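## Task

Take the cardboard box off the low shelf and set it completely inside the tote on the bench. The tote must not be shifted or rotated. The robot must not tip over or finish leaning. The box has to stay inside on its own, without the robot holding it there.

## Robot and tools

Robot: a Hello Robot Stretch 4 with a single arm. It has an omni-wheel base, a lift that slides up a mast, an arm that telescopes straight forward, a wrist with yaw, pitch and roll joints, and a two-finger gripper. It stands about 1.6 m tall, and the edge of the base lies within 0.23 m of the base origin. Its cameras are head_camera, head_left_camera, head_right_camera (fisheye) and wrist_camera. Loose objects can sometimes get a brief nudge from outside.

Frames: the base frame has its origin on the floor below the base centre, with x forward, y left and z up. hand_pose is reported in this frame and marks a point between the open fingertips. With all wrist joints at zero, its axes line up with the base frame. The printed value may be somewhat off. The odometry frame is the base frame as it was when the scene began. base_odometry counts wheel rotation only, so slipping shows up as travel. Heading runs from -3.142 to 3.142 and is positive to the left. If turned_by_wheels and turned_by_imu disagree by more than roughly 0.1 rad, the base likely bumped something or slipped, and the heading error is about their difference. base_tilt is in degrees, with forward and right positive. It carries a fixed bias of up to about 1.5 degrees.

execute_actions: the argument actions is a list holding one action, or an empty list to just read the state and images. An action may contain base, joints, or both, plus optional pace and contact_limits. Alternatively it may contain end_of_arm alone. All motions in the action start together.
- base takes exactly one relative command, measured from the base's last reported position. translate_m is metres straight ahead (negative is back), from -2 to 2. strafe_m is metres sideways (positive is left), from -2 to 2. rotate_rad is radians turned in place (positive is counter-clockwise seen from above), from -3.2 to 3.2.
- joints maps joint names to absolute targets, not offsets. lift_m runs 0 to 1.2. arm_m runs 0 to 0.55 as extension. wrist_yaw_rad runs -1.134 to 4.276: 0 points forward, positive turns left, and 3.14 is folded back; above 3.4 the arm may block it. wrist_pitch_rad runs -1.117 to 4.259: 0 is level and 1.57 points down. wrist_roll_rad runs -1.117 to 4.259; positive turns clockwise as seen from behind the gripper. gripper_m runs -0.038 to 0.141 and is the fingertip gap in metres. Completion tolerances are ±0.004 for lift, arm and gripper, ±0.02 for yaw and roll, and ±0.05 for pitch. A joint target outside its range is clipped and the result says so. Any other bad value or unknown key rejects the whole call.
- pace is "slow", "default", "fast" or "max". Base speeds are up to 0.1, 0.3, 0.4 or 0.6 m/s and 1, 2, 3 or 4 rad/s. With lift_m above 0.2, speed is reduced further, down to 0.3 m/s and 1 rad/s at full height.
- contact_limits accepts only arm_m, a value from 0 (gentlest) to 0.75 (firmest). It sets how hard the arm may push before it halts. The default is 0.5.
- end_of_arm: "enable_torque" re-powers wrist or gripper motors that have shut off.
- cameras is a list of camera names, or "all". An empty list returns no images, and leaving it out returns all.
Any joint or base left out of an action may keep pushing toward its earlier target, and the statuses will not show this. An action lasts at most 15 s.

wait: seconds, from 0 to 10. No new command is sent, and the result looks like an empty execute_actions. zoom_image: camera plus region [x0, y0, x1, y1] in pixels of that camera's latest full image, at most 504x504, measured from the top-left corner. finished_scene: scene is the number of the current scene. It cannot be undone, and the goal has to already hold. Sending a reply with no tool call ends everything.

Results: base_status and joint_status report how each motion ended. "done" for the base means the wheels turned the commanded amount, slip included. "off_target" means it came to rest short and may still be pushing. "contact_stop_at_<key>" means it met resistance; that part stops and may go slack, so a slack lift can sink under a load. "limit_stop_at_<name>" means a built-in limit stopped it. "limit_stop_at_tilt" means the lean exceeds 6 degrees and the lift, arm and wheels ignore commands. "limit_stop_at_own_body" means a self-collision guard stopped it; this is likely with pitch below -0.2 combined with roll below -0.4 or above 4. "torque_fault" means a wrist or gripper motor overloaded and went limp until enable_torque is sent. A stop cancels the remaining calls in that reply. on_its_own describes things you did not command; "held at" there is a target, not a position. lidar_m gives 12 distances in metres, one per 30-degree sector, starting straight ahead and going counter-clockwise (4th is left, 7th behind, 10th right). "-" means nothing seen, or something closer than 0.25 m. The lidar sees tabletops but can miss clear objects and thin legs. wrist_depth_mm is a 7x7 grid of depths from 100 to 2000 mm. motor_effort is percent of maximum, positive toward higher joint values, with the action's peak in brackets. For wheel_0, wheel_1 and wheel_2, positive turns the base right.

Gripping: command a gap smaller than the object's width. The further below the width, the harder the squeeze, and the object is pulled toward the wrist. Neither the reading nor "done" proves a hold; a firm grip shows as a change in gripper_m effort. If the fingertips get stuck on a surface, raise the lift. To unfold at the start, send lift_m 0.4 with wrist_yaw_rad 0.

Cameras: calibration figures are given per camera (K, distortion, T_world_to_cam from the base frame). They carry small errors that grow for the wrist camera at full arm extension.

Avoid: turning or driving with more than 1 kg held and arm_m above 0.2, especially at fast paces. Avoid strong, sustained pushes or pulls with the gripper raised high. Avoid pressing the gripper into things hard enough to cause torque faults. Avoid dropping, slamming or knocking objects, bumping the tote, and ending with the robot tilted.

Each tool is called after ">>>" in YAML: its name, and indented under it one key for each argument.

## Session

>>> execute_actions:
  actions: []

Scene clock: 0.00 s.
base_odometry: x=+0.000 y=+0.000 heading=+0.000 (m, m, rad; odometry frame)
turned_by_wheels: +0.000 (rad since the last result)
turned_by_imu: +0.000 (rad since the last result)
base_tilt: forward=+0.3 right=-0.5 (deg)
lidar_m: 1.18 1.62 1.56 1.63 1.73 1.04 1.07 1.52 2.47 2.60 1.17 1.11
base_status: not commanded
joint_positions: lift_m=+0.243 arm_m=+0.001 wrist_yaw_rad=+3.099 wrist_pitch_rad=+0.016 wrist_roll_rad=+0.003 gripper_m=+0.057
joint_status: not commanded
motor_effort: lift_m=+18 arm_m=-1 wrist_yaw_rad=-1 wrist_pitch_rad=-7 wrist_roll_rad=+0 gripper_m=-1 wheel_0=+0 wheel_1=+0 wheel_2=+0 (%)
hand_pose: x=-0.1122 y=+0.0996 z=+0.4161 quat_wxyz=(+0.021, -0.008, +0.002, +1.000) (m; base frame)
wrist_depth_mm: 139 140 - 1921 1661 1618 1464 / - 132 1336 1281 1205 1618 1464 / 104 135 206 1281 1205 1661 1499 / 114 142 1366 1281 1205 1618 1499 / - 1756 1537 1308 1229 1661 1499 / 1756 1661 198 1336 200 1430 1397 / 1160 1118 1042 110 1042 931 991
pictures: head_camera, head_left_camera, head_right_camera, wrist_camera
Images, in order (width x height): head_camera 420x560, head_left_camera 420x672, head_right_camera 420x672, wrist_camera 616x392.

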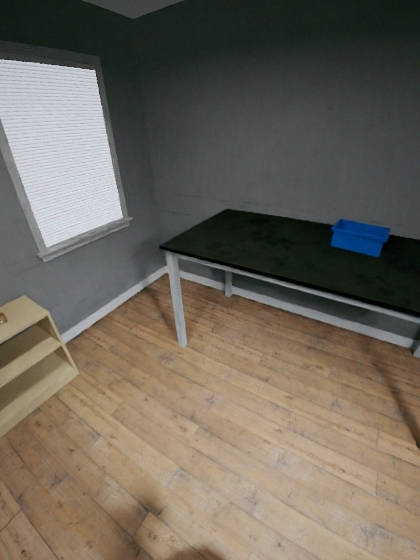

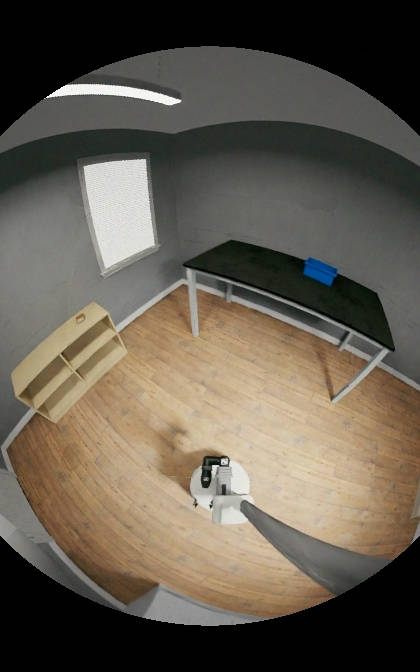

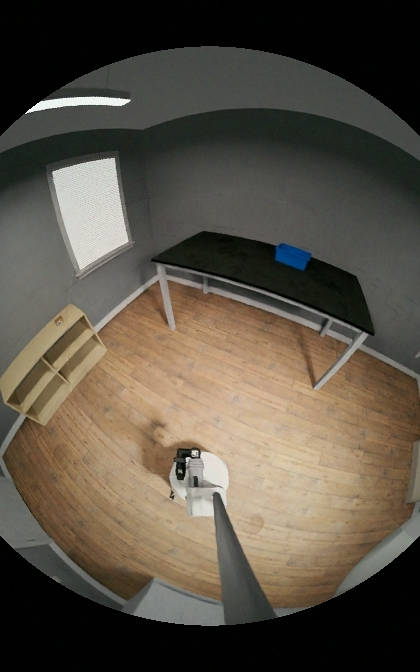

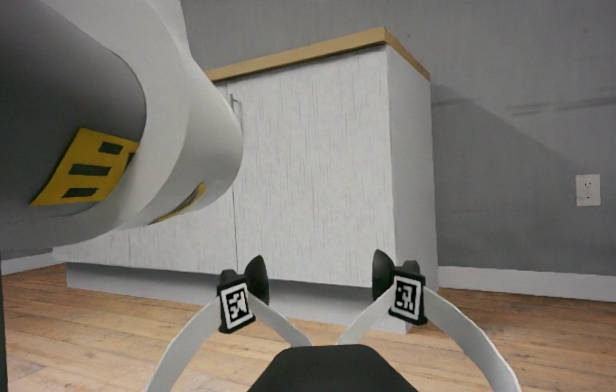

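Box is on top of the shelf, to the left. Turn toward it.

>>> execute_actions:
  actions:
    - {"base":{"rotate_rad":0.9},"joints":{"lift_m":0.8,"wrist_yaw_rad":0,"gripper_m":0.13}}

Scene clock: 7.50 s.
base_odometry: x=+0.000 y=+0.000 heading=+0.900 (m, m, rad; odometry frame)
turned_by_wheels: +0.900 (rad since the last result)
turned_by_imu: +0.897 (rad since the last result)
base_tilt: forward=+0.3 right=-0.5 (deg)
lidar_m: 1.54 1.57 1.80 1.44 1.04 1.31 2.50 2.54 1.25 1.13 1.13 1.46
base_status: done
joint_positions: lift_m=+0.800 arm_m=+0.001 wrist_yaw_rad=+0.000 wrist_pitch_rad=+0.016 wrist_roll_rad=+0.003 gripper_m=+0.130
joint_status: all done
motor_effort: lift_m=+22(22) arm_m=+0(1) wrist_yaw_rad=-2(6) wrist_pitch_rad=-8(7) wrist_roll_rad=+0(1) gripper_m=+0(1) wheel_0=-1(4) wheel_1=-1(7) wheel_2=+0(8) (%)
hand_pose: x=+0.4607 y=-0.0873 z=+0.9733 quat_wxyz=(+1.000, +0.001, +0.008, +0.000) (m; base frame)
wrist_depth_mm: 1661 1661 1708 1756 1863 1863 1983 / 1661 1618 1756 1756 1808 1983 1983 / 1661 1708 1756 1756 1863 1921 1983 / 1708 1708 1708 1808 1863 1983 1983 / 1661 1708 1708 1808 1921 1863 - / 1618 1430 1366 1537 1708 1921 1983 / 1464 1499 1499 110 1808 1921 1983
pictures: head_camera, head_left_camera, head_right_camera, wrist_camera
camera_calibration (this result's frames):
wrist_camera: T_world_to_cam=[[0.0241474, -0.998303, -0.0529981, -0.0343929], [-0.0759001, 0.0510298, -0.995809, 1.05375], [0.996823, 0.0280688, -0.074539, -0.154173], [0, 0, 0, 1]] pos_world=[0.234494, -0.0837798, 1.03602]
Images, in order (width x height): head_camera 420x560, head_left_camera 420x672, head_right_camera 420x672, wrist_camera 616x392.

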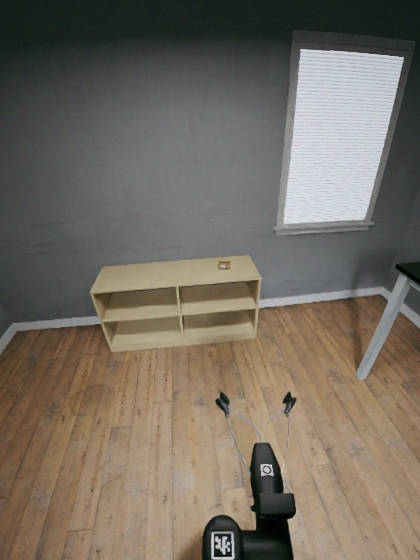

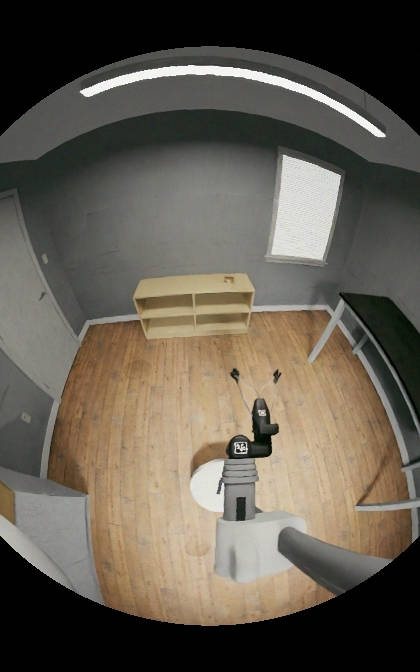

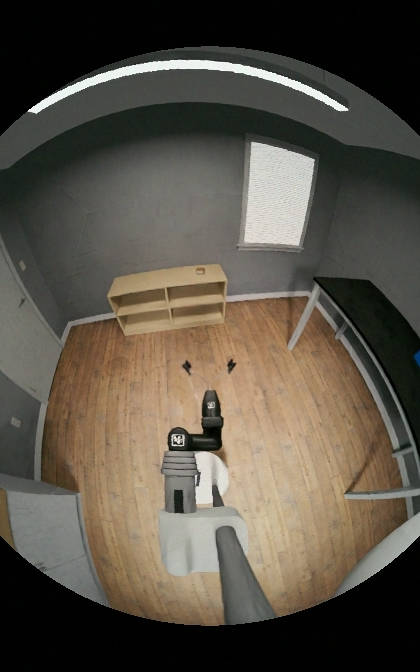

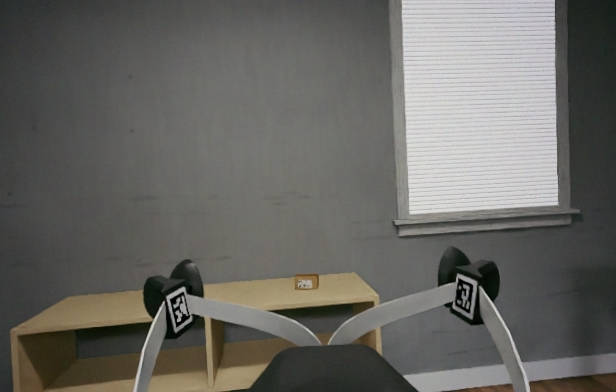

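>>> execute_actions:
  actions:
    - {"base":{"translate_m":0.8},"joints":{"lift_m":0.45}}
  cameras: ["head_camera","wrist_camera"]

Scene clock: 15.57 s.
base_odometry: x=+0.497 y=+0.627 heading=+0.900 (m, m, rad; odometry frame)
turned_by_wheels: +0.000 (rad since the last result)
turned_by_imu: +0.000 (rad since the last result)
base_tilt: forward=+0.4 right=-0.5 (deg)
lidar_m: 0.75 0.78 0.97 1.75 1.63 1.50 3.33 1.72 1.13 1.01 1.03 0.83
base_status: done
joint_positions: lift_m=+0.450 arm_m=+0.001 wrist_yaw_rad=+0.000 wrist_pitch_rad=+0.016 wrist_roll_rad=+0.003 gripper_m=+0.130
joint_status: all done
motor_effort: lift_m=+16(22) arm_m=+0(0) wrist_yaw_rad=+0(1) wrist_pitch_rad=-8(8) wrist_roll_rad=+1(0) gripper_m=+2(2) wheel_0=-1(6) wheel_1=-1(5) wheel_2=+0(11) (%)
hand_pose: x=+0.4607 y=-0.0874 z=+0.6237 quat_wxyz=(+1.000, +0.001, +0.008, +0.000) (m; base frame)
wrist_depth_mm: 878 917 931 976 1008 1042 1060 / 904 931 946 1008 991 1060 1060 / 904 917 960 976 1025 1025 1060 / 917 946 960 991 991 1042 1078 / 634 732 691 976 768 1060 1098 / 597 732 904 991 732 603 1098 / 627 723 759 110 715 1060 1098
pictures: head_camera, wrist_camera
camera_calibration (this result's frames):
wrist_camera: T_world_to_cam=[[0.0239319, -0.998308, -0.0529981, -0.0528831], [-0.0758891, 0.0510462, -0.995809, 0.705631], [0.996829, 0.0278536, -0.074539, -0.180232], [0, 0, 0, 1]] pos_world=[0.234475, -0.0837933, 0.686436]
Images, in order (width x height): head_camera 420x560, wrist_camera 616x392.

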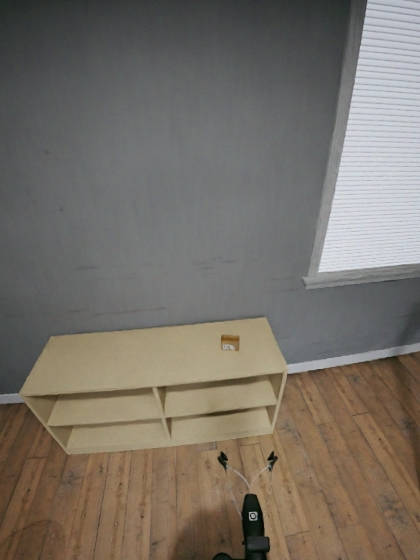

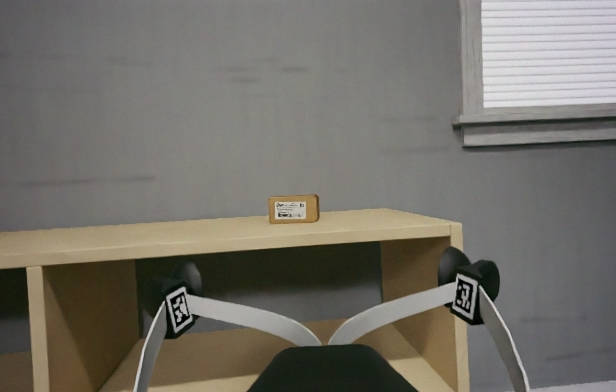

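>>> execute_actions:
  actions:
    - {"base":{"strafe_m":0.045},"joints":{"lift_m":0.44,"arm_m":0.3}}
  cameras: ["head_camera","wrist_camera"]

Scene clock: 21.97 s.
base_odometry: x=+0.462 y=+0.655 heading=+0.900 (m, m, rad; odometry frame)
turned_by_wheels: +0.000 (rad since the last result)
turned_by_imu: +0.000 (rad since the last result)
base_tilt: forward=+0.3 right=-0.7 (deg)
lidar_m: 0.76 0.76 1.00 1.71 1.64 1.47 3.54 1.82 1.19 1.06 1.07 0.82
base_status: done
joint_positions: lift_m=+0.440 arm_m=+0.299 wrist_yaw_rad=+0.000 wrist_pitch_rad=+0.016 wrist_roll_rad=+0.003 gripper_m=+0.130
joint_status: all done
motor_effort: lift_m=+15(15) arm_m=+7(7) wrist_yaw_rad=-1(1) wrist_pitch_rad=-7(7) wrist_roll_rad=+0(0) gripper_m=+0(1) wheel_0=+0(8) wheel_1=-1(7) wheel_2=-1(1) (%)
hand_pose: x=+0.7581 y=-0.0874 z=+0.6138 quat_wxyz=(+1.000, +0.001, +0.008, +0.000) (m; base frame)
wrist_depth_mm: 621 634 647 654 699 723 723 / 627 640 654 676 691 715 732 / 621 647 661 676 699 732 741 / 627 647 668 427 699 723 750 / 445 413 379 355 332 312 307 / 251 254 260 271 276 459 394 / 512 640 668 110 715 544 397
pictures: head_camera, wrist_camera
camera_calibration (this result's frames):
wrist_camera: T_world_to_cam=[[0.0239629, -0.998307, -0.0529956, -0.0605415], [-0.0757814, 0.0510444, -0.995817, 0.718279], [0.996836, 0.0278787, -0.07443, -0.477476], [0, 0, 0, 1]] pos_world=[0.531849, -0.0837917, 0.676527]
Images, in order (width x height): head_camera 420x560, wrist_camera 616x392.

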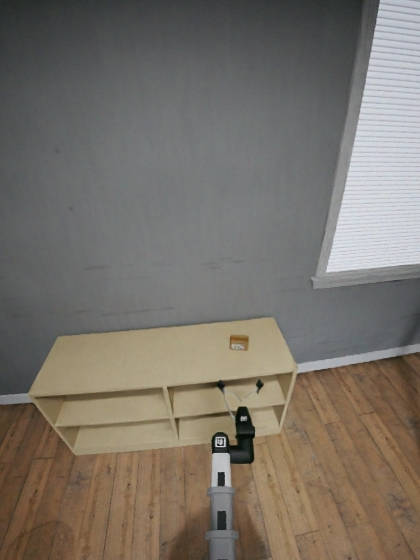

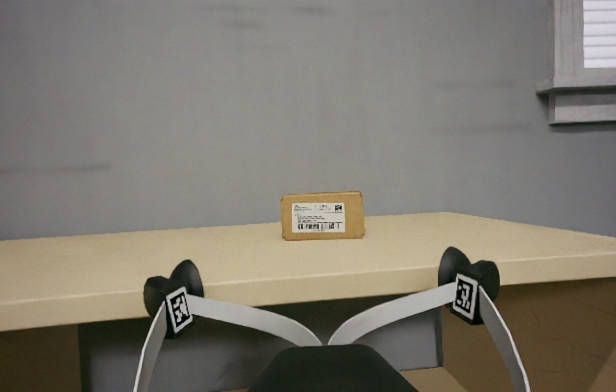

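>>> execute_actions:
  actions:
    - {"joints":{"lift_m":0.455,"arm_m":0.3},"base":{"translate_m":0.22},"pace":"slow"}
  cameras: ["head_camera","wrist_camera"]

Scene clock: 30.17 s.
base_odometry: x=+0.568 y=+0.787 heading=+0.785 (m, m, rad; odometry frame)
turned_by_wheels: -0.114 (rad since the last result)
turned_by_imu: -0.104 (rad since the last result)
base_tilt: forward=+0.4 right=-0.6 (deg)
lidar_m: 0.59 0.60 0.73 1.74 1.73 1.58 2.40 3.44 1.23 1.04 1.06 0.70
base_status: translate_m contact_stop (by the wheels' count: +0.169 of +0.220)
joint_positions: lift_m=+0.455 arm_m=+0.299 wrist_yaw_rad=+0.000 wrist_pitch_rad=+0.016 wrist_roll_rad=+0.003 gripper_m=+0.130
joint_status: all done
on_its_own: the wheels are slack since a contact_stop
motor_effort: lift_m=+19(21) arm_m=+6(15) wrist_yaw_rad=-1(94) wrist_pitch_rad=-8(39) wrist_roll_rad=+0(7) gripper_m=+0(1) wheel_0=+0(3) wheel_1=+0(9) wheel_2=+0(36) (%)
hand_pose: x=+0.7583 y=-0.0874 z=+0.6285 quat_wxyz=(+1.000, +0.001, +0.008, +0.000) (m; base frame)
wrist_depth_mm: 462 480 508 535 559 597 634 / 459 488 508 539 569 603 615 / 462 488 508 539 564 609 634 / 466 488 508 549 574 609 647 / 469 436 259 373 410 597 647 / 278 241 214 246 203 199 225 / 187 172 176 109 171 155 161
pictures: head_camera, wrist_camera
camera_calibration (this result's frames):
wrist_camera: T_world_to_cam=[[0.0239695, -0.998304, -0.0530456, -0.0597396], [-0.075764, 0.0510943, -0.995816, 0.732946], [0.996838, 0.0278882, -0.0744108, -0.476668], [0, 0, 0, 1]] pos_world=[0.532123, -0.0837943, 0.691241]
Images, in order (width x height): head_camera 420x560, wrist_camera 616x392.

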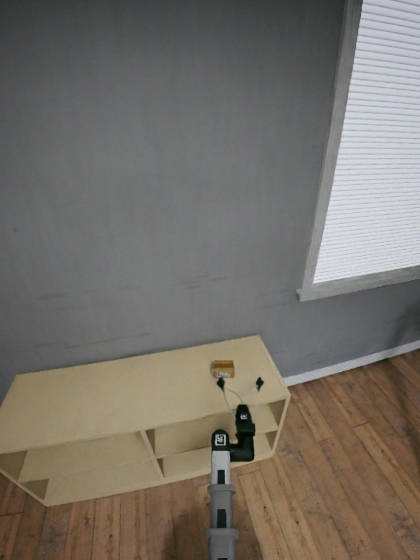

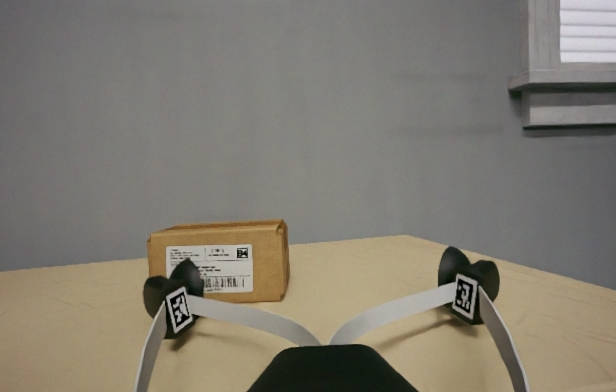

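>>> execute_actions:
  actions:
    - {"base":{"translate_m":-0.08},"joints":{"lift_m":0.48},"pace":"slow"}
  cameras: []

>>> execute_actions:
  actions:
    - {"base":{"strafe_m":0.06},"pace":"slow"}
  cameras: ["head_camera","wrist_camera"]

Scene clock: 37.80 s.
base_odometry: x=+0.511 y=+0.730 heading=+0.785 (m, m, rad; odometry frame)
turned_by_wheels: +0.000 (rad since the last result)
turned_by_imu: +0.000 (rad since the last result)
base_tilt: forward=+0.3 right=-0.5 (deg)
lidar_m: 0.68 0.67 0.83 1.71 1.70 1.52 2.42 3.41 1.22 1.07 1.07 0.79
base_status: done
joint_positions: lift_m=+0.480 arm_m=+0.299 wrist_yaw_rad=+0.000 wrist_pitch_rad=+0.016 wrist_roll_rad=+0.003 gripper_m=+0.130
joint_status: all done
motor_effort: lift_m=+22(23) arm_m=+5(6) wrist_yaw_rad=+0(1) wrist_pitch_rad=-7(8) wrist_roll_rad=+0(0) gripper_m=-1(0) wheel_0=-1(7) wheel_1=-1(4) wheel_2=+2(4) (%)
hand_pose: x=+0.7583 y=-0.0874 z=+0.6533 quat_wxyz=(+1.000, +0.001, +0.008, +0.000) (m; base frame)
wrist_depth_mm: 525 554 580 615 654 676 715 / 530 554 580 627 654 691 732 / 535 554 585 621 647 691 741 / 535 559 585 627 654 691 750 / 539 559 338 504 554 683 741 / 366 317 278 320 266 256 319 / 245 225 231 109 224 224 238
pictures: none
No camera images: the call's "cameras" was empty. Leave "cameras" out to get every camera's image.

Scene clock: 39.53 s.
base_odometry: x=+0.469 y=+0.773 heading=+0.785 (m, m, rad; odometry frame)
turned_by_wheels: +0.000 (rad since the last result)
turned_by_imu: +0.000 (rad since the last result)
base_tilt: forward=+0.3 right=-0.6 (deg)
lidar_m: 0.65 0.66 0.77 1.66 1.65 1.49 2.27 3.39 1.32 1.11 1.13 0.74
base_status: done
joint_positions: lift_m=+0.480 arm_m=+0.299 wrist_yaw_rad=+0.000 wrist_pitch_rad=+0.016 wrist_roll_rad=+0.003 gripper_m=+0.130
joint_status: not commanded
motor_effort: lift_m=+22(22) arm_m=+5(6) wrist_yaw_rad=-1(2) wrist_pitch_rad=-8(7) wrist_roll_rad=+0(0) gripper_m=+0(0) wheel_0=-2(3) wheel_1=+2(3) wheel_2=+1(1) (%)
hand_pose: x=+0.7583 y=-0.0874 z=+0.6533 quat_wxyz=(+1.000, +0.001, +0.008, +0.000) (m; base frame)
wrist_depth_mm: 521 544 569 597 634 676 707 / 521 549 559 597 634 683 699 / 521 544 574 603 634 676 715 / 530 549 580 609 640 676 723 / 521 544 564 343 539 676 732 / 366 315 277 322 266 256 294 / 246 226 230 110 225 212 221
pictures: head_camera, wrist_camera
camera_calibration (this result's frames):
wrist_camera: T_world_to_cam=[[0.0239691, -0.998304, -0.0530457, -0.0584257], [-0.0757641, 0.0510943, -0.995816, 0.757608], [0.996838, 0.0278878, -0.074411, -0.474825], [0, 0, 0, 1]] pos_world=[0.532123, -0.0837943, 0.716006]
Images, in order (width x height): head_camera 420x560, wrist_camera 616x392.

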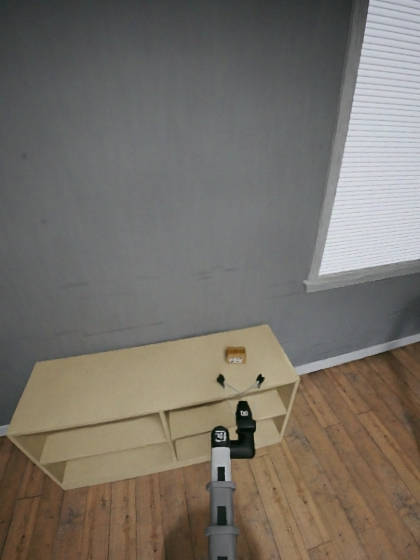

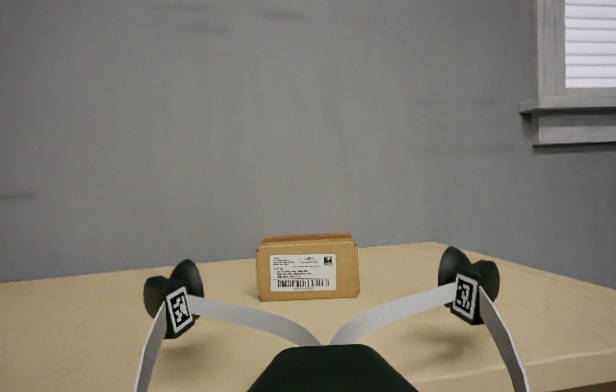

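>>> execute_actions:
  actions:
    - {"joints":{"arm_m":0.45},"base":{"strafe_m":0.01},"pace":"slow","contact_limits":{"arm_m":0.2}}
  cameras: ["head_camera","wrist_camera"]

Scene clock: 44.63 s.
base_odometry: x=+0.462 y=+0.780 heading=+0.785 (m, m, rad; odometry frame)
turned_by_wheels: +0.000 (rad since the last result)
turned_by_imu: +0.000 (rad since the last result)
base_tilt: forward=+0.2 right=-0.5 (deg)
lidar_m: 0.66 0.65 0.79 1.66 1.64 1.51 2.26 3.39 1.36 1.14 1.14 0.76
base_status: done
joint_positions: lift_m=+0.480 arm_m=+0.449 wrist_yaw_rad=-0.001 wrist_pitch_rad=+0.014 wrist_roll_rad=+0.003 gripper_m=+0.130
joint_status: all done
motor_effort: lift_m=+20(22) arm_m=+8(10) wrist_yaw_rad=+2(8) wrist_pitch_rad=+0(8) wrist_roll_rad=+0(0) gripper_m=+0(0) wheel_0=+0(2) wheel_1=+1(6) wheel_2=+1(1) (%)
contact_limits: arm_m 0.2
hand_pose: x=+0.9079 y=-0.0876 z=+0.6542 quat_wxyz=(+1.000, +0.001, +0.007, +0.000) (m; base frame)
wrist_depth_mm: 389 410 424 449 477 508 535 / 387 407 433 452 480 508 539 / 392 413 430 452 477 512 535 / 394 413 430 452 480 508 539 / 392 410 430 452 477 504 544 / 387 327 198 189 189 265 307 / 254 233 224 110 189 208 217
pictures: head_camera, wrist_camera
camera_calibration (this result's frames):
wrist_camera: T_world_to_cam=[[0.0233076, -0.998322, -0.0530051, -0.0616199], [-0.0732402, 0.0511719, -0.996001, 0.767678], [0.997042, 0.0270965, -0.0719246, -0.625736], [0, 0, 0, 1]] pos_world=[0.681546, -0.0838448, 0.716336]
Images, in order (width x height): head_camera 420x560, wrist_camera 616x392.

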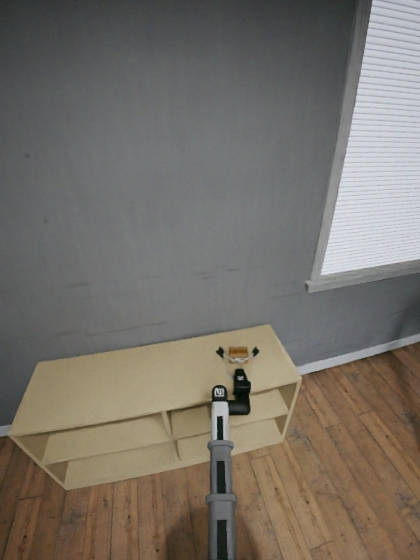

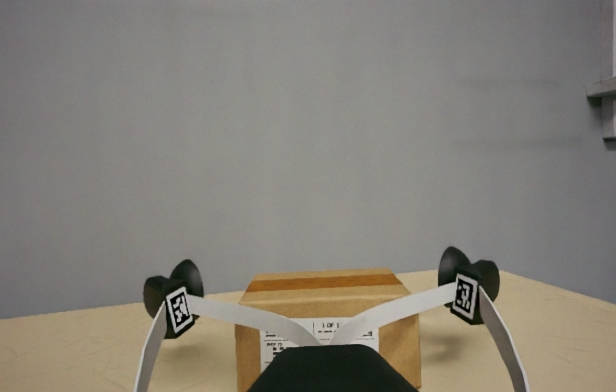

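>>> execute_actions:
  actions:
    - {"joints":{"gripper_m":0.03}}
  cameras: []

>>> execute_actions:
  actions:
    - {"joints":{"lift_m":0.6}}
  cameras: ["head_camera","wrist_camera"]

Scene clock: 49.20 s.
base_odometry: x=+0.462 y=+0.780 heading=+0.785 (m, m, rad; odometry frame)
turned_by_wheels: +0.000 (rad since the last result)
turned_by_imu: +0.000 (rad since the last result)
base_tilt: forward=+0.4 right=-0.5 (deg)
lidar_m: 0.65 0.67 0.81 1.66 1.64 1.50 2.26 3.41 1.32 1.13 1.15 0.76
base_status: not commanded
joint_positions: lift_m=+0.480 arm_m=+0.449 wrist_yaw_rad=+0.000 wrist_pitch_rad=+0.013 wrist_roll_rad=+0.003 gripper_m=+0.030
joint_status: all done
motor_effort: lift_m=+20(20) arm_m=+7(8) wrist_yaw_rad=+1(2) wrist_pitch_rad=+3(3) wrist_roll_rad=+0(0) gripper_m=-21(17) wheel_0=+0(0) wheel_1=+1(1) wheel_2=+1(1) (%)
hand_pose: x=+0.9080 y=-0.0876 z=+0.6545 quat_wxyz=(+1.000, +0.001, +0.006, +0.000) (m; base frame)
wrist_depth_mm: 389 404 424 449 473 504 535 / 389 407 424 452 477 508 525 / 387 413 427 449 477 508 544 / 389 410 433 455 480 508 544 / 392 413 433 455 473 504 544 / 387 359 187 176 176 181 306 / 252 216 211 110 176 220 206
pictures: none
No camera images: the call's "cameras" was empty. Leave "cameras" out to get every camera's image.

Scene clock: 50.73 s.
base_odometry: x=+0.462 y=+0.780 heading=+0.785 (m, m, rad; odometry frame)
turned_by_wheels: +0.000 (rad since the last result)
turned_by_imu: +0.000 (rad since the last result)
base_tilt: forward=+0.3 right=-0.5 (deg)
lidar_m: 0.65 0.66 0.78 1.65 1.65 1.49 2.27 3.41 1.33 1.13 1.13 0.77
base_status: not commanded
joint_positions: lift_m=+0.600 arm_m=+0.449 wrist_yaw_rad=+0.000 wrist_pitch_rad=+0.017 wrist_roll_rad=+0.003 gripper_m=+0.030
joint_status: all done
motor_effort: lift_m=+22(21) arm_m=+7(8) wrist_yaw_rad=+1(0) wrist_pitch_rad=-10(11) wrist_roll_rad=+1(0) gripper_m=-21(19) wheel_0=+0(0) wheel_1=+1(1) wheel_2=+1(1) (%)
hand_pose: x=+0.9080 y=-0.0875 z=+0.7730 quat_wxyz=(+1.000, +0.001, +0.009, +0.000) (m; base frame)
wrist_depth_mm: 387 407 424 449 473 504 535 / 387 404 427 449 477 508 535 / 389 407 427 459 480 504 535 / 389 407 430 452 480 508 535 / 394 413 433 459 477 512 544 / 392 404 186 177 176 180 549 / 394 410 430 109 176 508 554
pictures: head_camera, wrist_camera
camera_calibration (this result's frames):
wrist_camera: T_world_to_cam=[[0.0235377, -0.998312, -0.0530882, -0.0553484], [-0.0767383, 0.051142, -0.995739, 0.888996], [0.996773, 0.0275113, -0.0754051, -0.61433], [0, 0, 0, 1]] pos_world=[0.68187, -0.083819, 0.835946]
Images, in order (width x height): head_camera 420x560, wrist_camera 616x392.

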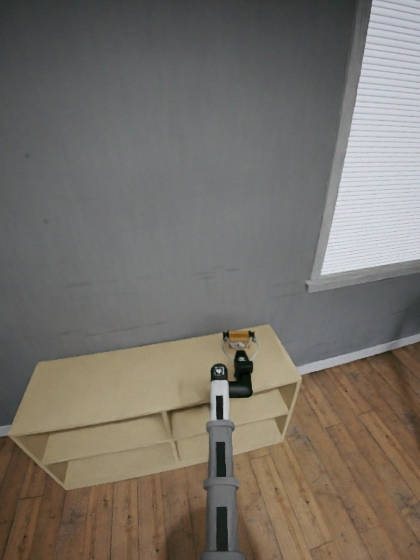

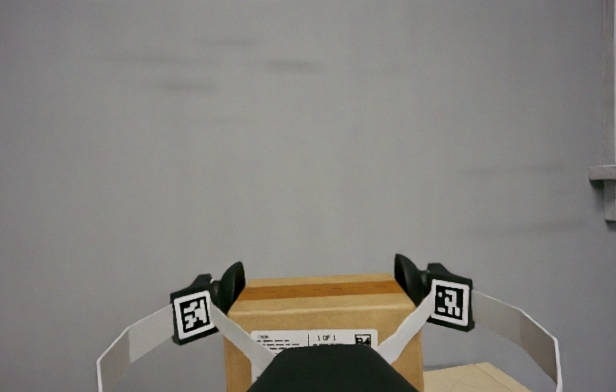

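>>> execute_actions:
  actions:
    - {"joints":{"lift_m":1.0,"arm_m":0.05}}
  cameras: []

>>> execute_actions:
  actions:
    - {"base":{"rotate_rad":-1.2},"pace":"slow"}
  cameras: ["head_camera","wrist_camera"]

Scene clock: 57.53 s.
base_odometry: x=+0.462 y=+0.780 heading=+0.785 (m, m, rad; odometry frame)
turned_by_wheels: +0.000 (rad since the last result)
turned_by_imu: +0.000 (rad since the last result)
base_tilt: forward=+0.4 right=-0.3 (deg)
lidar_m: 0.65 0.65 0.79 1.64 1.65 1.50 2.27 3.42 1.35 1.14 1.13 0.75
base_status: not commanded
joint_positions: lift_m=+1.000 arm_m=+0.051 wrist_yaw_rad=+0.000 wrist_pitch_rad=+0.017 wrist_roll_rad=+0.003 gripper_m=+0.030
joint_status: all done
motor_effort: lift_m=+22(25) arm_m=-8(8) wrist_yaw_rad=+0(0) wrist_pitch_rad=-10(10) wrist_roll_rad=+0(0) gripper_m=-21(18) wheel_0=+0(0) wheel_1=+1(1) wheel_2=+1(1) (%)
hand_pose: x=+0.5106 y=-0.0875 z=+1.1730 quat_wxyz=(+1.000, +0.001, +0.009, +0.000) (m; base frame)
wrist_depth_mm: 732 768 798 854 904 946 1008 / 723 768 798 842 904 960 1025 / 741 759 809 842 904 946 1025 / 741 759 798 866 904 960 1008 / 741 759 820 866 891 976 1025 / 741 768 185 178 176 180 1025 / 750 768 798 110 176 960 1042
pictures: none
No camera images: the call's "cameras" was empty. Leave "cameras" out to get every camera's image.

Scene clock: 60.00 s.
base_odometry: x=+0.462 y=+0.780 heading=-0.414 (m, m, rad; odometry frame)
turned_by_wheels: -1.200 (rad since the last result)
turned_by_imu: -1.195 (rad since the last result)
base_tilt: forward=+0.3 right=-0.4 (deg)
lidar_m: 1.12 0.83 0.67 0.66 0.72 1.66 1.65 1.51 1.73 3.39 1.42 1.13
base_status: done
joint_positions: lift_m=+1.000 arm_m=+0.051 wrist_yaw_rad=+0.000 wrist_pitch_rad=+0.017 wrist_roll_rad=+0.003 gripper_m=+0.030
joint_status: not commanded
motor_effort: lift_m=+22(22) arm_m=-8(8) wrist_yaw_rad=+1(1) wrist_pitch_rad=-11(11) wrist_roll_rad=+0(0) gripper_m=-18(20) wheel_0=+1(13) wheel_1=+1(4) wheel_2=+1(3) (%)
hand_pose: x=+0.5106 y=-0.0875 z=+1.1730 quat_wxyz=(+1.000, +0.001, +0.009, +0.000) (m; base frame)
wrist_depth_mm: 1464 1921 1863 1808 1808 1708 1661 / 1464 1921 1808 1863 1756 1661 1708 / 1464 1863 1863 1863 1756 1708 1708 / 1430 1863 1921 1863 1708 1756 1661 / 1430 - 1863 1863 1661 1618 1281 / 1397 1756 186 178 176 180 891 / 1397 1618 1921 110 176 1808 1661
pictures: head_camera, wrist_camera
camera_calibration (this result's frames):
wrist_camera: T_world_to_cam=[[0.0236353, -0.99831, -0.0530829, -0.0247869], [-0.0768711, 0.0511257, -0.995729, 1.25681], [0.996761, 0.0276149, -0.0755328, -0.187886], [0, 0, 0, 1]] pos_world=[0.284476, -0.083812, 1.23594]
Images, in order (width x height): head_camera 420x560, wrist_camera 616x392.

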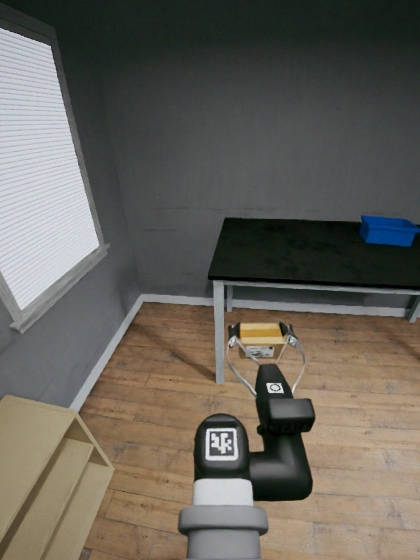

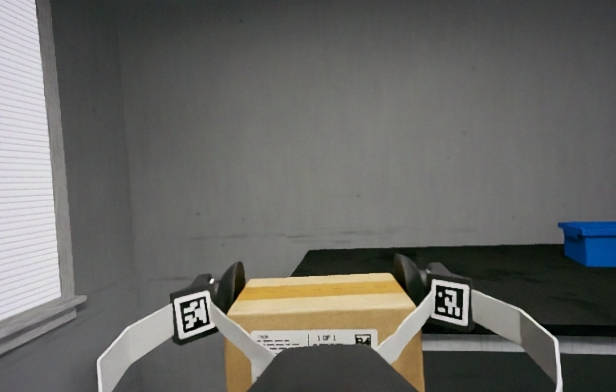

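>>> execute_actions:
  actions:
    - {"base":{"strafe_m":-0.95},"joints":{"lift_m":1.05}}
  cameras: ["head_camera","wrist_camera"]

Scene clock: 67.70 s.
base_odometry: x=+0.079 y=-0.090 heading=-0.414 (m, m, rad; odometry frame)
turned_by_wheels: +0.000 (rad since the last result)
turned_by_imu: -0.002 (rad since the last result)
base_tilt: forward=+0.3 right=-0.5 (deg)
lidar_m: 1.00 1.11 1.61 1.59 1.77 1.82 1.18 1.27 1.98 2.43 2.43 1.03
base_status: done
joint_positions: lift_m=+1.050 arm_m=+0.051 wrist_yaw_rad=+0.000 wrist_pitch_rad=+0.017 wrist_roll_rad=+0.003 gripper_m=+0.030
joint_status: all done
motor_effort: lift_m=+22(27) arm_m=-8(7) wrist_yaw_rad=+0(0) wrist_pitch_rad=-10(11) wrist_roll_rad=+0(0) gripper_m=-19(19) wheel_0=+0(9) wheel_1=+0(7) wheel_2=+1(1) (%)
hand_pose: x=+0.5106 y=-0.0874 z=+1.2230 quat_wxyz=(+1.000, +0.001, +0.009, +0.000) (m; base frame)
wrist_depth_mm: 1808 1756 1756 1618 1708 1576 1618 / 1863 1808 1756 1661 1661 1618 1537 / 1863 1756 1808 1708 1708 1576 1537 / 1921 1808 1808 1708 1661 1618 1576 / 1983 1808 1756 1756 1661 1576 1576 / 1308 1255 186 177 176 180 1042 / 904 831 798 110 176 759 715
pictures: head_camera, wrist_camera
camera_calibration (this result's frames):
wrist_camera: T_world_to_cam=[[0.0237587, -0.998307, -0.0530828, -0.0221603], [-0.0768774, 0.0511161, -0.995729, 1.3066], [0.996757, 0.0277381, -0.0755328, -0.184108], [0, 0, 0, 1]] pos_world=[0.284486, -0.0838043, 1.28594]
Images, in order (width x height): head_camera 420x560, wrist_camera 616x392.

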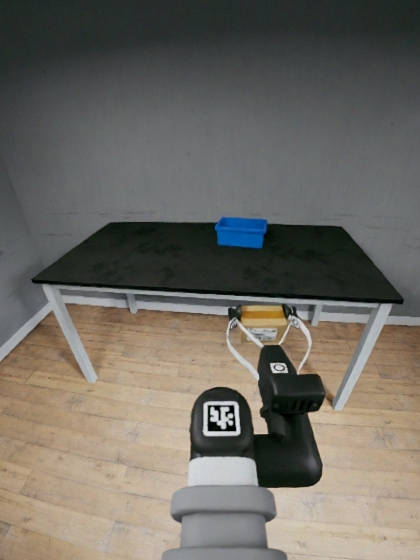

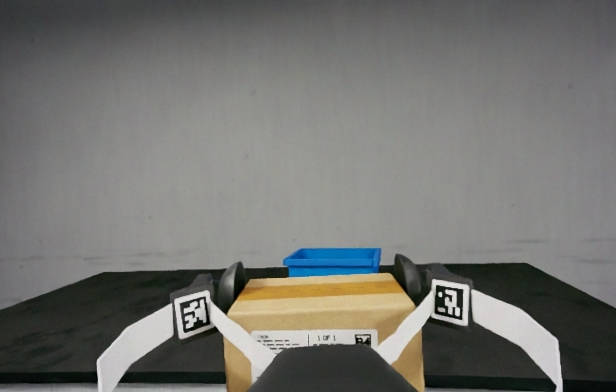

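>>> execute_actions:
  actions:
    - {"base":{"translate_m":0.6},"joints":{"lift_m":1.1}}
  cameras: ["head_camera","wrist_camera","head_left_camera"]

Scene clock: 75.13 s.
base_odometry: x=+0.629 y=-0.331 heading=-0.414 (m, m, rad; odometry frame)
turned_by_wheels: +0.000 (rad since the last result)
turned_by_imu: +0.000 (rad since the last result)
base_tilt: forward=+0.4 right=-0.5 (deg)
lidar_m: 0.40 0.45 0.70 1.50 1.66 2.43 1.78 1.92 2.57 2.52 0.54 0.41
base_status: done
joint_positions: lift_m=+1.100 arm_m=+0.051 wrist_yaw_rad=+0.000 wrist_pitch_rad=+0.017 wrist_roll_rad=+0.003 gripper_m=+0.030
joint_status: all done
motor_effort: lift_m=+21(21) arm_m=-7(7) wrist_yaw_rad=-1(1) wrist_pitch_rad=-10(11) wrist_roll_rad=+0(0) gripper_m=-19(19) wheel_0=+1(3) wheel_1=+0(6) wheel_2=+2(7) (%)
hand_pose: x=+0.5106 y=-0.0874 z=+1.2730 quat_wxyz=(+1.000, +0.001, +0.009, +0.000) (m; base frame)
wrist_depth_mm: 1182 1138 1078 1078 1042 1025 960 / 1182 1118 1118 1042 1060 1008 991 / 1160 1160 1138 1060 1060 1025 976 / 1205 1138 1118 1098 1060 1008 991 / 1205 1160 1118 1098 1060 1042 976 / 1229 1182 186 178 176 180 1008 / 991 854 831 110 175 854 820
pictures: head_camera, head_left_camera, wrist_camera
camera_calibration (this result's frames):
wrist_camera: T_world_to_cam=[[0.0238663, -0.998305, -0.0530829, -0.019527], [-0.0768862, 0.0511079, -0.995729, 1.35644], [0.996754, 0.0278457, -0.0755361, -0.180313], [0, 0, 0, 1]] pos_world=[0.284485, -0.0837976, 1.33599]
Images, in order (width x height): head_camera 420x560, head_left_camera 420x672, wrist_camera 616x392.

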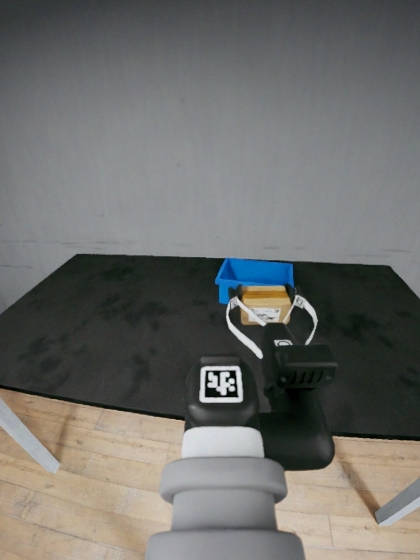

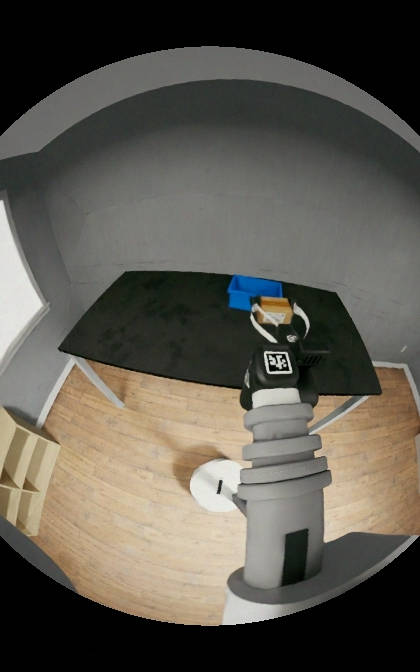

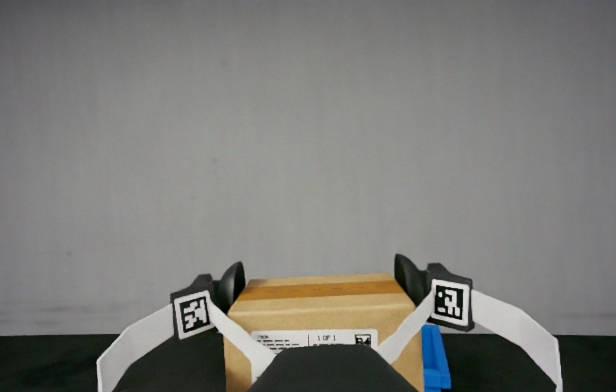

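>>> execute_actions:
  actions:
    - {"base":{"strafe_m":-0.08},"joints":{"arm_m":0.45},"pace":"slow"}
  cameras: ["head_camera","wrist_camera","head_left_camera"]

Scene clock: 84.70 s.
base_odometry: x=+0.597 y=-0.405 heading=-0.414 (m, m, rad; odometry frame)
turned_by_wheels: +0.000 (rad since the last result)
turned_by_imu: +0.000 (rad since the last result)
base_tilt: forward=+0.4 right=-0.4 (deg)
lidar_m: 0.40 0.44 0.70 1.59 1.75 2.43 1.76 1.94 2.45 2.44 0.53 0.40
base_status: done
joint_positions: lift_m=+1.100 arm_m=+0.449 wrist_yaw_rad=+0.000 wrist_pitch_rad=+0.017 wrist_roll_rad=+0.003 gripper_m=+0.030
joint_status: all done
motor_effort: lift_m=+21(21) arm_m=+8(7) wrist_yaw_rad=-1(0) wrist_pitch_rad=-10(10) wrist_roll_rad=+0(0) gripper_m=-19(20) wheel_0=+0(5) wheel_1=-2(4) wheel_2=+1(0) (%)
hand_pose: x=+0.9080 y=-0.0874 z=+1.2730 quat_wxyz=(+1.000, +0.001, +0.009, +0.000) (m; base frame)
wrist_depth_mm: 715 707 676 661 640 621 615 / 723 707 676 661 647 627 615 / 741 715 683 661 654 627 621 / 732 715 699 683 647 640 627 / 741 723 699 676 654 634 627 / 750 723 186 177 176 180 634 / 759 723 715 110 176 647 627
pictures: head_camera, head_left_camera, wrist_camera
camera_calibration (this result's frames):
wrist_camera: T_world_to_cam=[[0.023809, -0.998306, -0.053083, -0.0289757], [-0.0768832, 0.0511124, -0.995729, 1.38699], [0.996756, 0.0277885, -0.0755361, -0.576418], [0, 0, 0, 1]] pos_world=[0.681874, -0.0838012, 1.33599]
Images, in order (width x height): head_camera 420x560, head_left_camera 420x672, wrist_camera 616x392.

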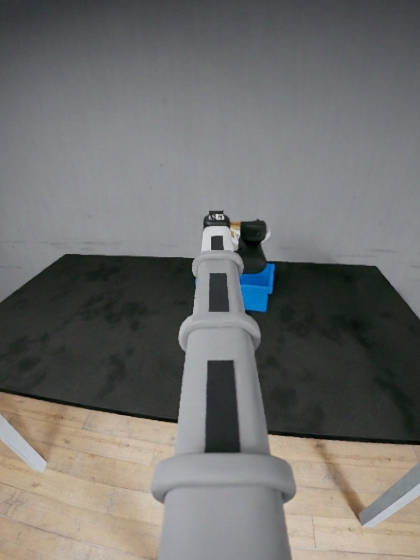

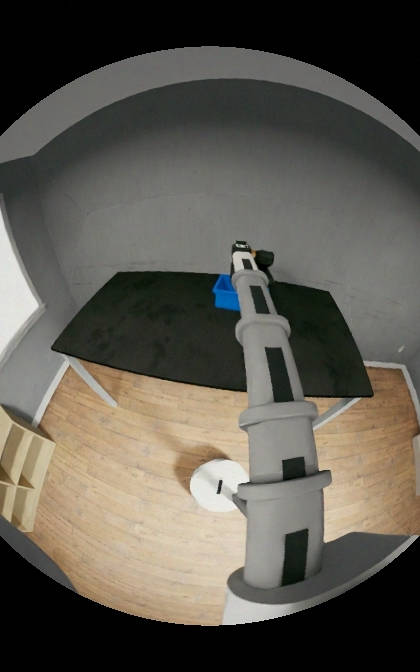

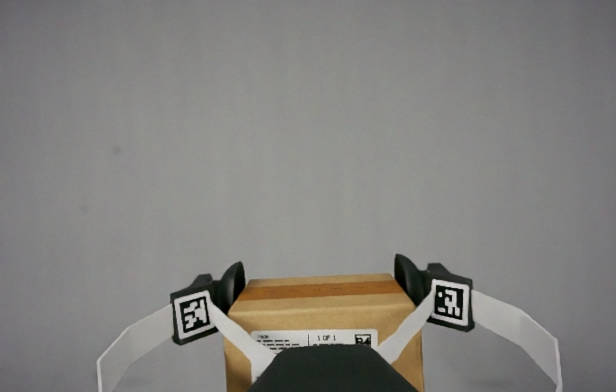

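>>> execute_actions:
  actions:
    - {"joints":{"wrist_pitch_rad":1.2,"lift_m":1.2,"arm_m":0.5}}
  cameras: ["head_right_camera","wrist_camera","head_left_camera"]

Scene clock: 91.07 s.
base_odometry: x=+0.597 y=-0.405 heading=-0.414 (m, m, rad; odometry frame)
turned_by_wheels: +0.000 (rad since the last result)
turned_by_imu: +0.000 (rad since the last result)
base_tilt: forward=+0.3 right=-0.4 (deg)
lidar_m: 0.40 0.43 0.70 1.59 1.74 2.43 1.77 1.98 2.46 2.43 0.53 0.40
base_status: not commanded
joint_positions: lift_m=+1.199 arm_m=+0.499 wrist_yaw_rad=+0.000 wrist_pitch_rad=+1.201 wrist_roll_rad=+0.003 gripper_m=+0.030
joint_status: all done
motor_effort: lift_m=+22(21) arm_m=+8(8) wrist_yaw_rad=+0(0) wrist_pitch_rad=-3(10) wrist_roll_rad=+0(0) gripper_m=-20(20) wheel_0=-1(1) wheel_1=-2(2) wheel_2=+1(1) (%)
hand_pose: x=+0.7739 y=-0.0874 z=+1.1080 quat_wxyz=(+0.825, +0.001, +0.565, -0.001) (m; base frame)
wrist_depth_mm: 554 539 449 442 415 525 525 / 521 508 504 504 484 492 492 / 488 436 413 473 469 469 466 / 466 462 455 442 410 445 442 / 442 439 436 430 427 430 421 / 424 418 186 177 176 180 404 / 402 392 392 109 176 389 384
pictures: head_left_camera, head_right_camera, wrist_camera
camera_calibration (this result's frames):
wrist_camera: T_world_to_cam=[[-0.0403586, -0.998299, -0.0420786, 0.00290154], [-0.951077, 0.0512913, -0.304665, 1.12318], [0.306305, 0.0277241, -0.95153, 1.04976], [0, 0, 0, 1]] pos_world=[0.746797, -0.0838161, 1.34119]
Images, in order (width x height): head_left_camera 420x672, head_right_camera 420x672, wrist_camera 616x392.

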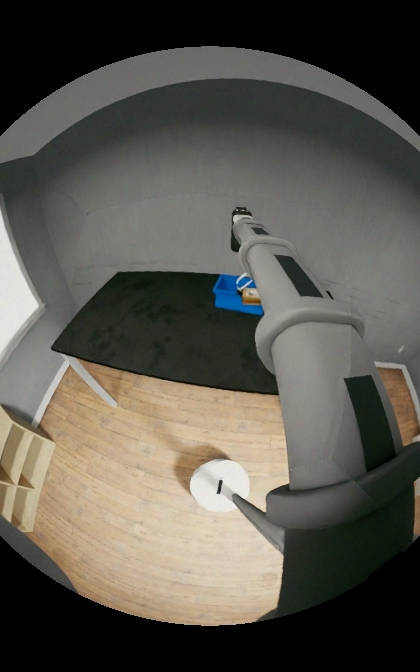

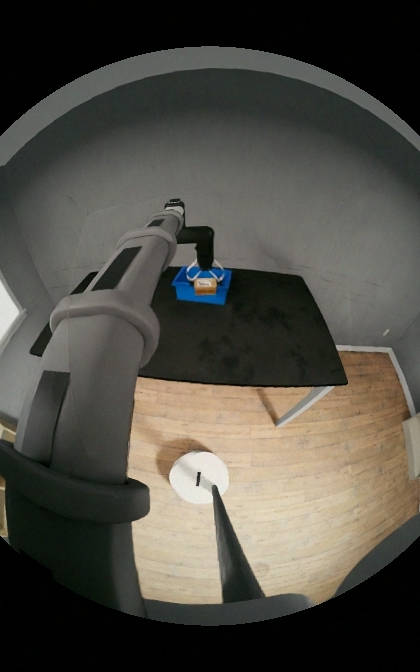

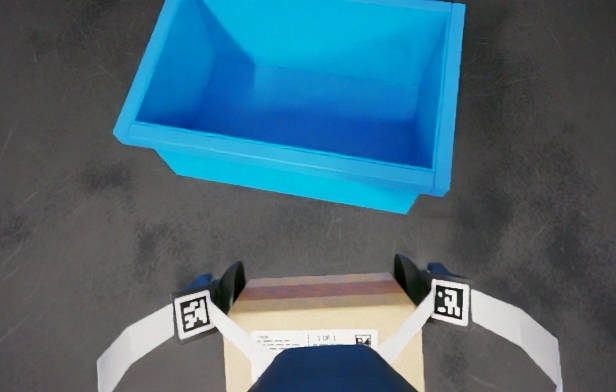

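>>> execute_actions:
  actions:
    - {"base":{"translate_m":0.17,"strafe_m":0},"joints":{"arm_m":0.55},"pace":"slow"}
  cameras: ["head_right_camera","wrist_camera"]

>>> execute_actions:
  actions:
    - {"base":{"translate_m":0.17},"joints":{"arm_m":0.55},"pace":"slow"}
  cameras: ["head_right_camera","wrist_camera"]

action 0: "base" must hold exactly one of rotate_rad, strafe_m, translate_m; got {"translate_m": 0.17, "strafe_m": 0}

Scene clock: 105.00 s.
base_odometry: x=+0.752 y=-0.473 heading=-0.414 (m, m, rad; odometry frame)
turned_by_wheels: +0.000 (rad since the last result)
turned_by_imu: +0.000 (rad since the last result)
base_tilt: forward=+0.5 right=-0.6 (deg)
lidar_m: 0.25 0.26 0.42 1.62 1.71 2.61 1.94 2.15 2.49 0.71 0.31 0.25
base_status: done
joint_positions: lift_m=+1.199 arm_m=+0.549 wrist_yaw_rad=+0.000 wrist_pitch_rad=+1.201 wrist_roll_rad=+0.003 gripper_m=+0.030
joint_status: all done
motor_effort: lift_m=+22(22) arm_m=+7(9) wrist_yaw_rad=+1(1) wrist_pitch_rad=-4(4) wrist_roll_rad=+0(1) gripper_m=-19(19) wheel_0=+1(4) wheel_1=+2(5) wheel_2=+1(5) (%)
hand_pose: x=+0.8238 y=-0.0874 z=+1.1080 quat_wxyz=(+0.825, +0.001, +0.565, -0.001) (m; base frame)
wrist_depth_mm: 544 535 525 517 500 496 484 / 517 508 512 508 508 500 492 / 492 492 488 480 477 473 469 / 462 459 359 357 351 452 445 / 445 359 430 427 377 330 421 / 418 304 186 178 176 180 404 / 404 301 366 109 176 314 382
pictures: head_right_camera, wrist_camera
camera_calibration (this result's frames):
wrist_camera: T_world_to_cam=[[-0.0403363, -0.9983, -0.0420745, 0.0048979], [-0.951109, 0.051266, -0.30457, 1.17062], [0.306209, 0.0277323, -0.95156, 1.03455], [0, 0, 0, 1]] pos_world=[0.796796, -0.083814, 1.34118]
Images, in order (width x height): head_right_camera 420x672, wrist_camera 616x392.

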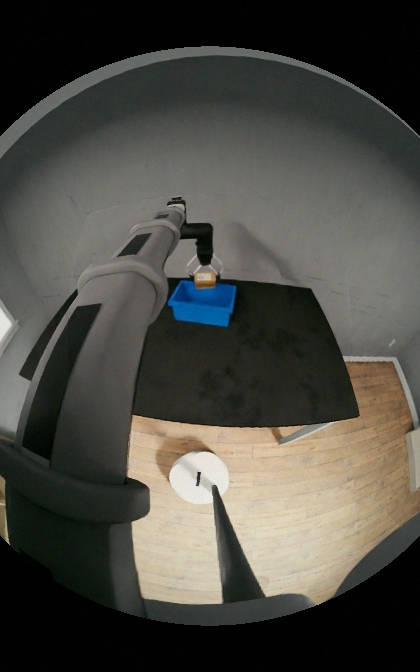

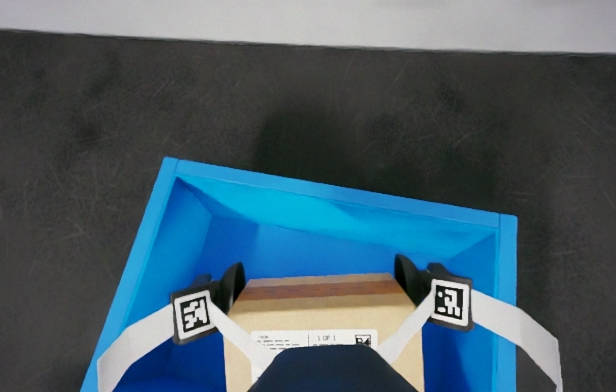

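>>> execute_actions:
  actions:
    - {"joints":{"wrist_pitch_rad":1.4,"lift_m":1.15},"pace":"slow"}
  cameras: ["head_right_camera","wrist_camera"]

Scene clock: 110.03 s.
base_odometry: x=+0.752 y=-0.473 heading=-0.414 (m, m, rad; odometry frame)
turned_by_wheels: +0.000 (rad since the last result)
turned_by_imu: +0.000 (rad since the last result)
base_tilt: forward=+0.3 right=-0.5 (deg)
lidar_m: 0.25 0.26 0.40 1.61 1.71 2.60 1.94 2.14 2.50 0.70 0.31 0.25
base_status: not commanded
joint_positions: lift_m=+1.151 arm_m=+0.549 wrist_yaw_rad=+0.000 wrist_pitch_rad=+1.399 wrist_roll_rad=+0.003 gripper_m=+0.030
joint_status: all done
motor_effort: lift_m=+12(18) arm_m=+7(7) wrist_yaw_rad=-1(1) wrist_pitch_rad=+3(4) wrist_roll_rad=+0(0) gripper_m=-17(20) wheel_0=+1(1) wheel_1=+2(2) wheel_2=+0(1) (%)
hand_pose: x=+0.7691 y=-0.0874 z=+1.0445 quat_wxyz=(+0.765, +0.001, +0.644, -0.001) (m; base frame)
wrist_depth_mm: 404 402 399 397 397 392 394 / 394 281 296 273 266 384 387 / 382 286 379 373 342 289 375 / 377 301 370 368 366 306 366 / 366 319 362 359 359 282 359 / 259 247 186 176 176 180 351 / 351 349 237 110 174 242 345
pictures: head_right_camera, wrist_camera
camera_calibration (this result's frames):
wrist_camera: T_world_to_cam=[[-0.0475354, -0.998312, -0.0333716, -0.00351358], [-0.992401, 0.0509973, -0.111983, 0.929796], [0.113496, 0.0277948, -0.99315, 1.18256], [0, 0, 0, 1]] pos_world=[0.788347, -0.0837936, 1.27846]
Images, in order (width x height): head_right_camera 420x672, wrist_camera 616x392.

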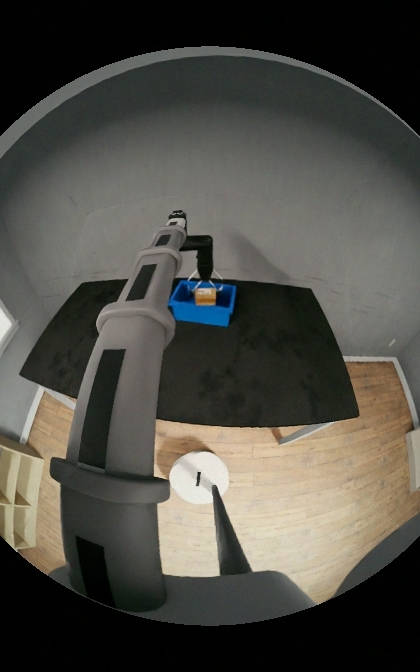

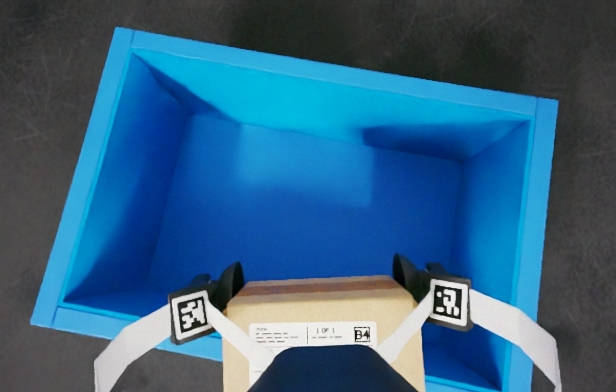

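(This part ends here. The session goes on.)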